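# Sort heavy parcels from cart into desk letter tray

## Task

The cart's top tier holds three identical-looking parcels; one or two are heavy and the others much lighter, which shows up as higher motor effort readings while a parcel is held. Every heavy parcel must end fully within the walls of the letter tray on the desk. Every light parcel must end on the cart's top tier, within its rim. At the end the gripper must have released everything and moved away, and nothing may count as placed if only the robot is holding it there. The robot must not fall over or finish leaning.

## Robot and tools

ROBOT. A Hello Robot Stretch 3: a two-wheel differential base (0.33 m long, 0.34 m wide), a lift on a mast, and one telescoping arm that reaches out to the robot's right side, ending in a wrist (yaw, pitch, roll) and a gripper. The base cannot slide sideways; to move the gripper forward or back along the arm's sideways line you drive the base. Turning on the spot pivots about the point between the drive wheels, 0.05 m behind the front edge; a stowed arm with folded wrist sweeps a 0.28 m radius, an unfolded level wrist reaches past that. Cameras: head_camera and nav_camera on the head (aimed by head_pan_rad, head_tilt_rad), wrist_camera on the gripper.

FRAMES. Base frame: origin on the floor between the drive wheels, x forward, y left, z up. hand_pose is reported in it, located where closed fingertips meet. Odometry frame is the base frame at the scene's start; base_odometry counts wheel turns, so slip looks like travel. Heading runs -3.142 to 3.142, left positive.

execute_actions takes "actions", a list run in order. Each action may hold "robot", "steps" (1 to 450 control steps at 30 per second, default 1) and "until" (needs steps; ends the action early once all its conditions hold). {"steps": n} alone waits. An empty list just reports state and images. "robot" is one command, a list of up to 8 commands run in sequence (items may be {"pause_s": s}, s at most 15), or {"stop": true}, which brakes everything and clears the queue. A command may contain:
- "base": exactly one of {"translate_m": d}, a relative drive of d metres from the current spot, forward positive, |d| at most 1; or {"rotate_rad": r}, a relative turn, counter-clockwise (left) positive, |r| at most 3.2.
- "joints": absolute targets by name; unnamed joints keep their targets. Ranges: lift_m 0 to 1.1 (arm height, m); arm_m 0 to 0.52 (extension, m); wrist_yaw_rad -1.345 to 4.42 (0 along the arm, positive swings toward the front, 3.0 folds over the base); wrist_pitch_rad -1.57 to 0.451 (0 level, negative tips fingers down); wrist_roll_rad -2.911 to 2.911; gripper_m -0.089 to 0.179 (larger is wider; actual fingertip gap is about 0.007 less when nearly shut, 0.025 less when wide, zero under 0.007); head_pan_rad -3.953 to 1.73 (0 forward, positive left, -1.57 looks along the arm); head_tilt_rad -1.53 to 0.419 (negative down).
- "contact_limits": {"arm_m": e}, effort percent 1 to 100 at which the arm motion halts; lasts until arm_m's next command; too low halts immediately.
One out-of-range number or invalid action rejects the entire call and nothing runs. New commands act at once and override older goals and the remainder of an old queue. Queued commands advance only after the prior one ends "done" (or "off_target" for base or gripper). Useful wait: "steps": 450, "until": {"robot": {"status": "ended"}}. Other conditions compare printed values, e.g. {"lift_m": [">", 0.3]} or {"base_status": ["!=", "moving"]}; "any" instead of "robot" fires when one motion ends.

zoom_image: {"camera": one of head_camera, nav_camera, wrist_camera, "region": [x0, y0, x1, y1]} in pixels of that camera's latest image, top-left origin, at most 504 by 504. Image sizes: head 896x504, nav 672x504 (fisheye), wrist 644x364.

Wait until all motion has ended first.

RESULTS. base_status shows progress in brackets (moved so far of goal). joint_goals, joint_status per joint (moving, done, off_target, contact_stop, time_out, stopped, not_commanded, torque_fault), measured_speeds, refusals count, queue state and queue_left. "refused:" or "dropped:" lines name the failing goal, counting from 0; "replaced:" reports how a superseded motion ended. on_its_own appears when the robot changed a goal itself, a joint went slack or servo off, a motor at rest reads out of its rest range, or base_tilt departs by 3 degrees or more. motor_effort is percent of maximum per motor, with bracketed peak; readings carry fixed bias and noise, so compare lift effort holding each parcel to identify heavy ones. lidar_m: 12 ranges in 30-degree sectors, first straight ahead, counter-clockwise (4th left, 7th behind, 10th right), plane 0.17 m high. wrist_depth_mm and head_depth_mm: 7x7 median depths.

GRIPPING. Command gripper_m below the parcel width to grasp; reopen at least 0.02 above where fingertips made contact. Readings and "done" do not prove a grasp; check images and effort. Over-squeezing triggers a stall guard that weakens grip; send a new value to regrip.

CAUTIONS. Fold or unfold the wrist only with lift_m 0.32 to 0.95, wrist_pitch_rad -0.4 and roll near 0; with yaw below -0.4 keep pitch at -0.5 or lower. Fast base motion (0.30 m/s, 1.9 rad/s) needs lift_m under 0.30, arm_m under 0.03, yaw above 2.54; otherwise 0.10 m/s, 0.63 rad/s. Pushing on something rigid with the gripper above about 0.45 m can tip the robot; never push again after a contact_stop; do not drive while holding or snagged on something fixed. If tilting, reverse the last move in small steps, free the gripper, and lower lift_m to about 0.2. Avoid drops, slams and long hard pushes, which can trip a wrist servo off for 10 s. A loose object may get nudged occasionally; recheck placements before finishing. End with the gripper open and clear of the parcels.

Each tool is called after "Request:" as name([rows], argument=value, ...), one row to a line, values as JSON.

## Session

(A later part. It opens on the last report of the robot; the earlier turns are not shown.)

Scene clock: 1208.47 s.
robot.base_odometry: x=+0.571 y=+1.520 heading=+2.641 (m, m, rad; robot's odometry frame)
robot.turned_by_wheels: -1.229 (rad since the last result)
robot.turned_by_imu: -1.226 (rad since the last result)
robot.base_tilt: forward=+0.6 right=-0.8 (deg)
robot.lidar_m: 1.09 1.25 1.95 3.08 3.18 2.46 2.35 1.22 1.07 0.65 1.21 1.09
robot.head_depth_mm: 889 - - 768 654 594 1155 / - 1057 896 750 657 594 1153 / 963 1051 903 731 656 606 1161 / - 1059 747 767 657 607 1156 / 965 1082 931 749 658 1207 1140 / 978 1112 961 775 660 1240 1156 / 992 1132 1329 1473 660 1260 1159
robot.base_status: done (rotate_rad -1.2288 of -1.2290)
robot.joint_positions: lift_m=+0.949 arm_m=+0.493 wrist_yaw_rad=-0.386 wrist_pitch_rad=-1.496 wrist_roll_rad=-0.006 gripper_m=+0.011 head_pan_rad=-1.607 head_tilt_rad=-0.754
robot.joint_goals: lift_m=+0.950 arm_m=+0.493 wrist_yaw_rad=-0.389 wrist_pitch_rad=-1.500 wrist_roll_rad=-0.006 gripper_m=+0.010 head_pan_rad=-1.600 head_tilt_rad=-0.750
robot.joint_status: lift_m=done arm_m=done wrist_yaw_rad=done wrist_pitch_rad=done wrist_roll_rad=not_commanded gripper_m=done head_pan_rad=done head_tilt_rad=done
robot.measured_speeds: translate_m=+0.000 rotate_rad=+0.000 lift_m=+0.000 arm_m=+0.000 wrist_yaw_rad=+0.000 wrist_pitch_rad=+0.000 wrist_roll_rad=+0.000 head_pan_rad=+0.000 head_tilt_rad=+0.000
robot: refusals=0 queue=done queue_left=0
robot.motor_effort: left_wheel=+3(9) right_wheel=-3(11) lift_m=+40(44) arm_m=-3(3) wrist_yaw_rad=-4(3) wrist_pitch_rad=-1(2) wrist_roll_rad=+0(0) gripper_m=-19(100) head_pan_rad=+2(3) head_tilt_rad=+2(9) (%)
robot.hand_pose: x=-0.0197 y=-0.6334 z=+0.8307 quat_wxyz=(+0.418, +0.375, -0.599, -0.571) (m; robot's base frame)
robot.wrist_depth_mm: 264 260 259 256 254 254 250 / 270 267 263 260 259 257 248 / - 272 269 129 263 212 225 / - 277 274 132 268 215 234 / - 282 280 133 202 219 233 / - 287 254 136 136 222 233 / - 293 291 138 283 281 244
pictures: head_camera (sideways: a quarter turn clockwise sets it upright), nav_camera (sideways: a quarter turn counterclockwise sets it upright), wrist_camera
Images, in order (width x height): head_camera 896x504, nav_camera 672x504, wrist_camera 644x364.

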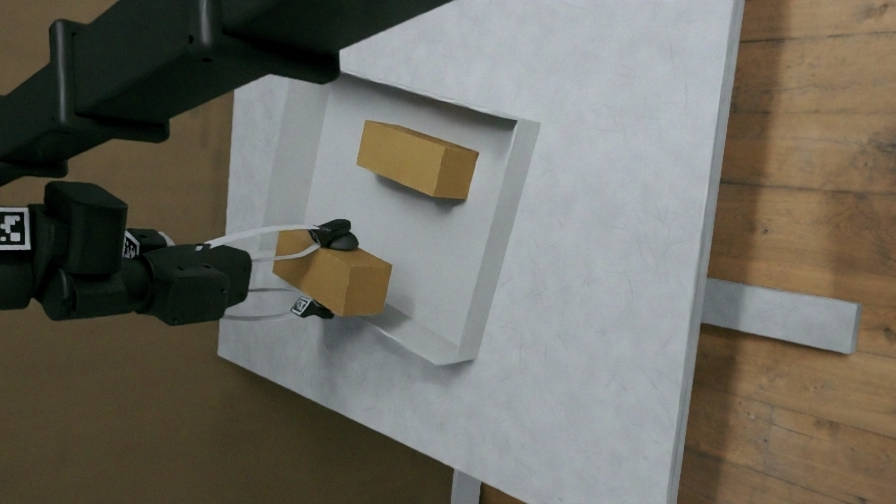

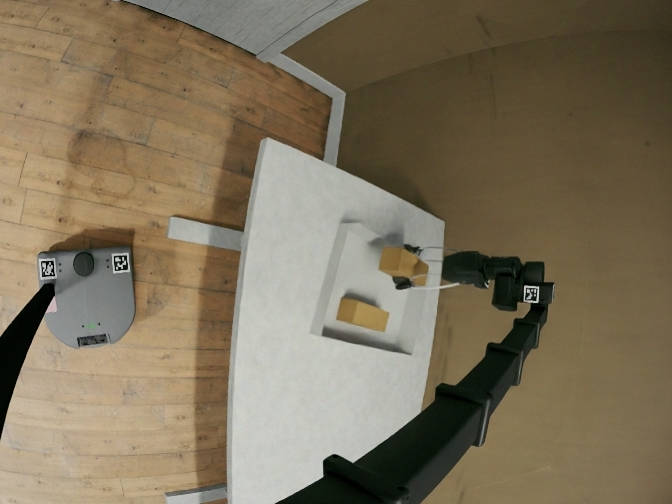

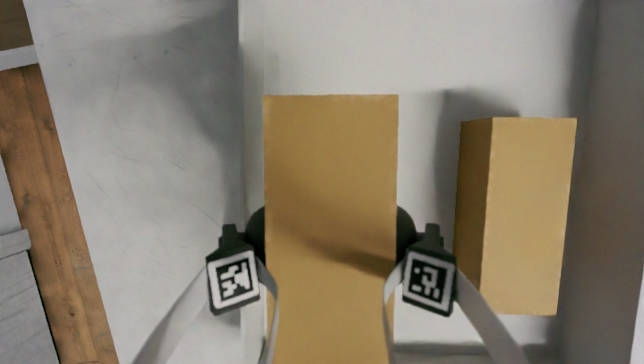

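Request:
execute_actions([
  {"robot":{"base":{"translate_m":-0.03}},"steps":150,"until":{"robot":{"translate_m":["<",-0.022]}}},
  {"robot":[{"joints":{"lift_m":0.863}},{"joints":{"gripper_m":0.083}},{"joints":{"lift_m":0.96}}],"steps":450,"until":{"robot":{"lift_m":[">",0.93],"queue_left":["=",0]}}},
  {"robot":{"joints":{"arm_m":0.08}},"steps":450,"until":{"robot":{"status":"ended"}}},
])

Scene clock: 1298.70 s.
robot.base_odometry: x=+0.598 y=+1.506 heading=+2.641 (m, m, rad; robot's odometry frame)
robot.turned_by_wheels: +0.000 (rad since the last result)
robot.turned_by_imu: -0.001 (rad since the last result)
robot.base_tilt: forward=+0.8 right=-0.9 (deg)
robot.lidar_m: 1.12 1.29 1.97 3.08 3.17 2.44 2.33 1.19 1.06 0.65 1.20 1.12
robot.head_depth_mm: 907 995 - 785 643 584 1158 / 918 996 - - - 595 1155 / 932 1045 - - - 584 1159 / 946 1060 - - - 1257 1156 / 959 1073 906 768 673 1230 1136 / 972 1095 935 754 659 1236 1159 / 987 1129 1305 774 660 1239 1159
robot.base_status: done (translate_m -0.0300 of -0.0300)
robot.joint_positions: lift_m=+0.960 arm_m=+0.080 wrist_yaw_rad=-0.386 wrist_pitch_rad=-1.498 wrist_roll_rad=-0.006 gripper_m=+0.083 head_pan_rad=-1.607 head_tilt_rad=-0.754
robot.joint_goals: lift_m=+0.960 arm_m=+0.080 wrist_yaw_rad=-0.389 wrist_pitch_rad=-1.500 wrist_roll_rad=-0.006 gripper_m=+0.083 head_pan_rad=-1.600 head_tilt_rad=-0.750
robot.joint_status: lift_m=done arm_m=done wrist_yaw_rad=done wrist_pitch_rad=done wrist_roll_rad=not_commanded gripper_m=done head_pan_rad=done head_tilt_rad=done
robot.measured_speeds: translate_m=+0.000 rotate_rad=+0.000 lift_m=+0.000 arm_m=+0.000 wrist_yaw_rad=+0.000 wrist_pitch_rad=+0.000 wrist_roll_rad=+0.000 head_pan_rad=+0.000 head_tilt_rad=+0.000
robot: refusals=0 queue=done queue_left=0
robot.motor_effort: left_wheel=+4(4) right_wheel=-3(10) lift_m=+37(40) arm_m=-3(4) wrist_yaw_rad=-3(4) wrist_pitch_rad=-1(2) wrist_roll_rad=+0(0) gripper_m=-1(94) head_pan_rad=+3(3) head_tilt_rad=+0(1) (%)
robot.hand_pose: x=-0.0196 y=-0.2202 z=+0.8409 quat_wxyz=(+0.418, +0.375, -0.599, -0.571) (m; robot's base frame)
robot.wrist_depth_mm: 277 273 272 270 269 267 265 / 280 279 276 275 274 271 269 / 286 284 282 280 - - 995 / - - - - - - - / - - - - - - - / - - - - - - - / - - - - - - -
pictures: head_camera (sideways: a quarter turn clockwise sets it upright), nav_camera (sideways: a quarter turn counterclockwise sets it upright), wrist_camera
Images, in order (width x height): head_camera 896x504, nav_camera 672x504, wrist_camera 644x364.

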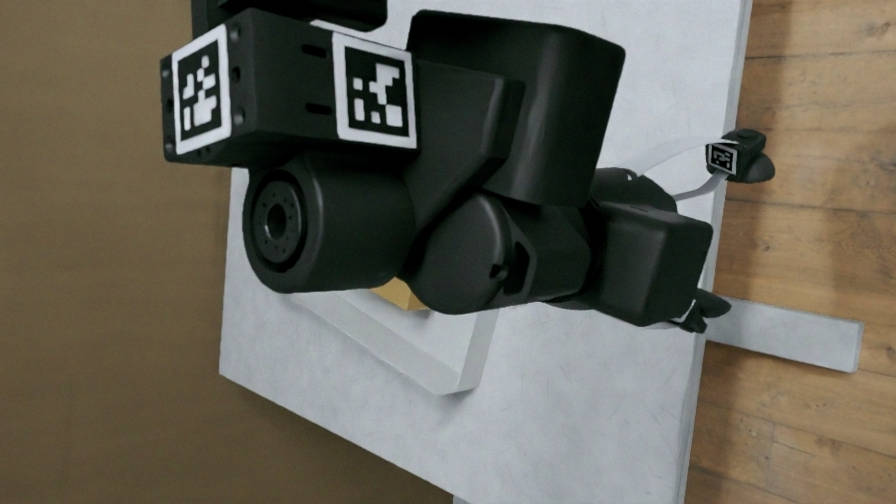

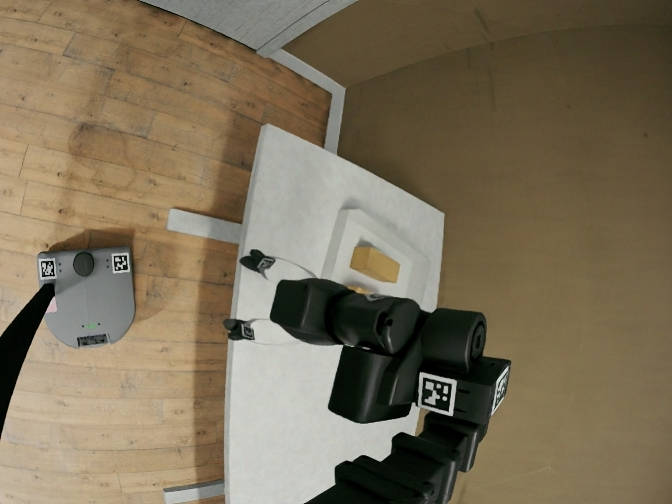

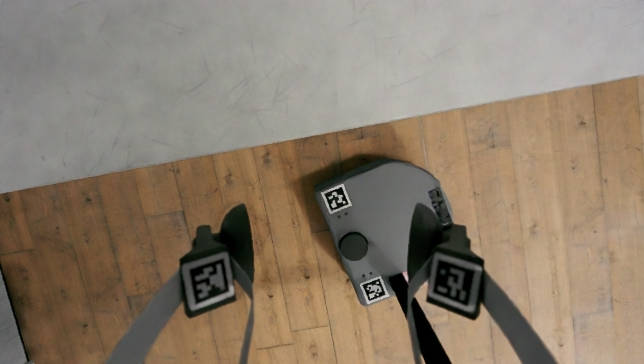

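Request:
zoom_image(camera="nav_camera", region=[300, 190, 460, 330])

Region (300, 190, 460, 330) of nav_camera's 672x504 image, scaled by 3.150, with more detail than that image has; it fills the top 441 rows of this view, and the rest is white.

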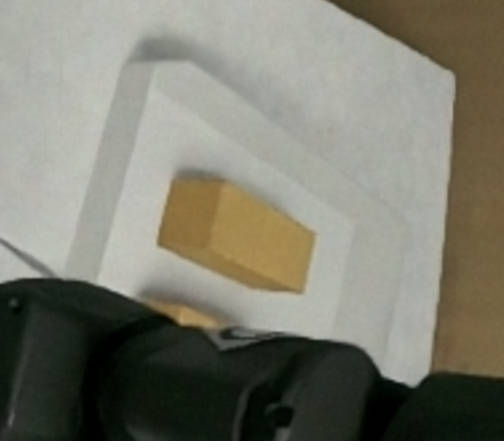

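Request:
finished_scene(scene=1)

The scene is finished: the task was done.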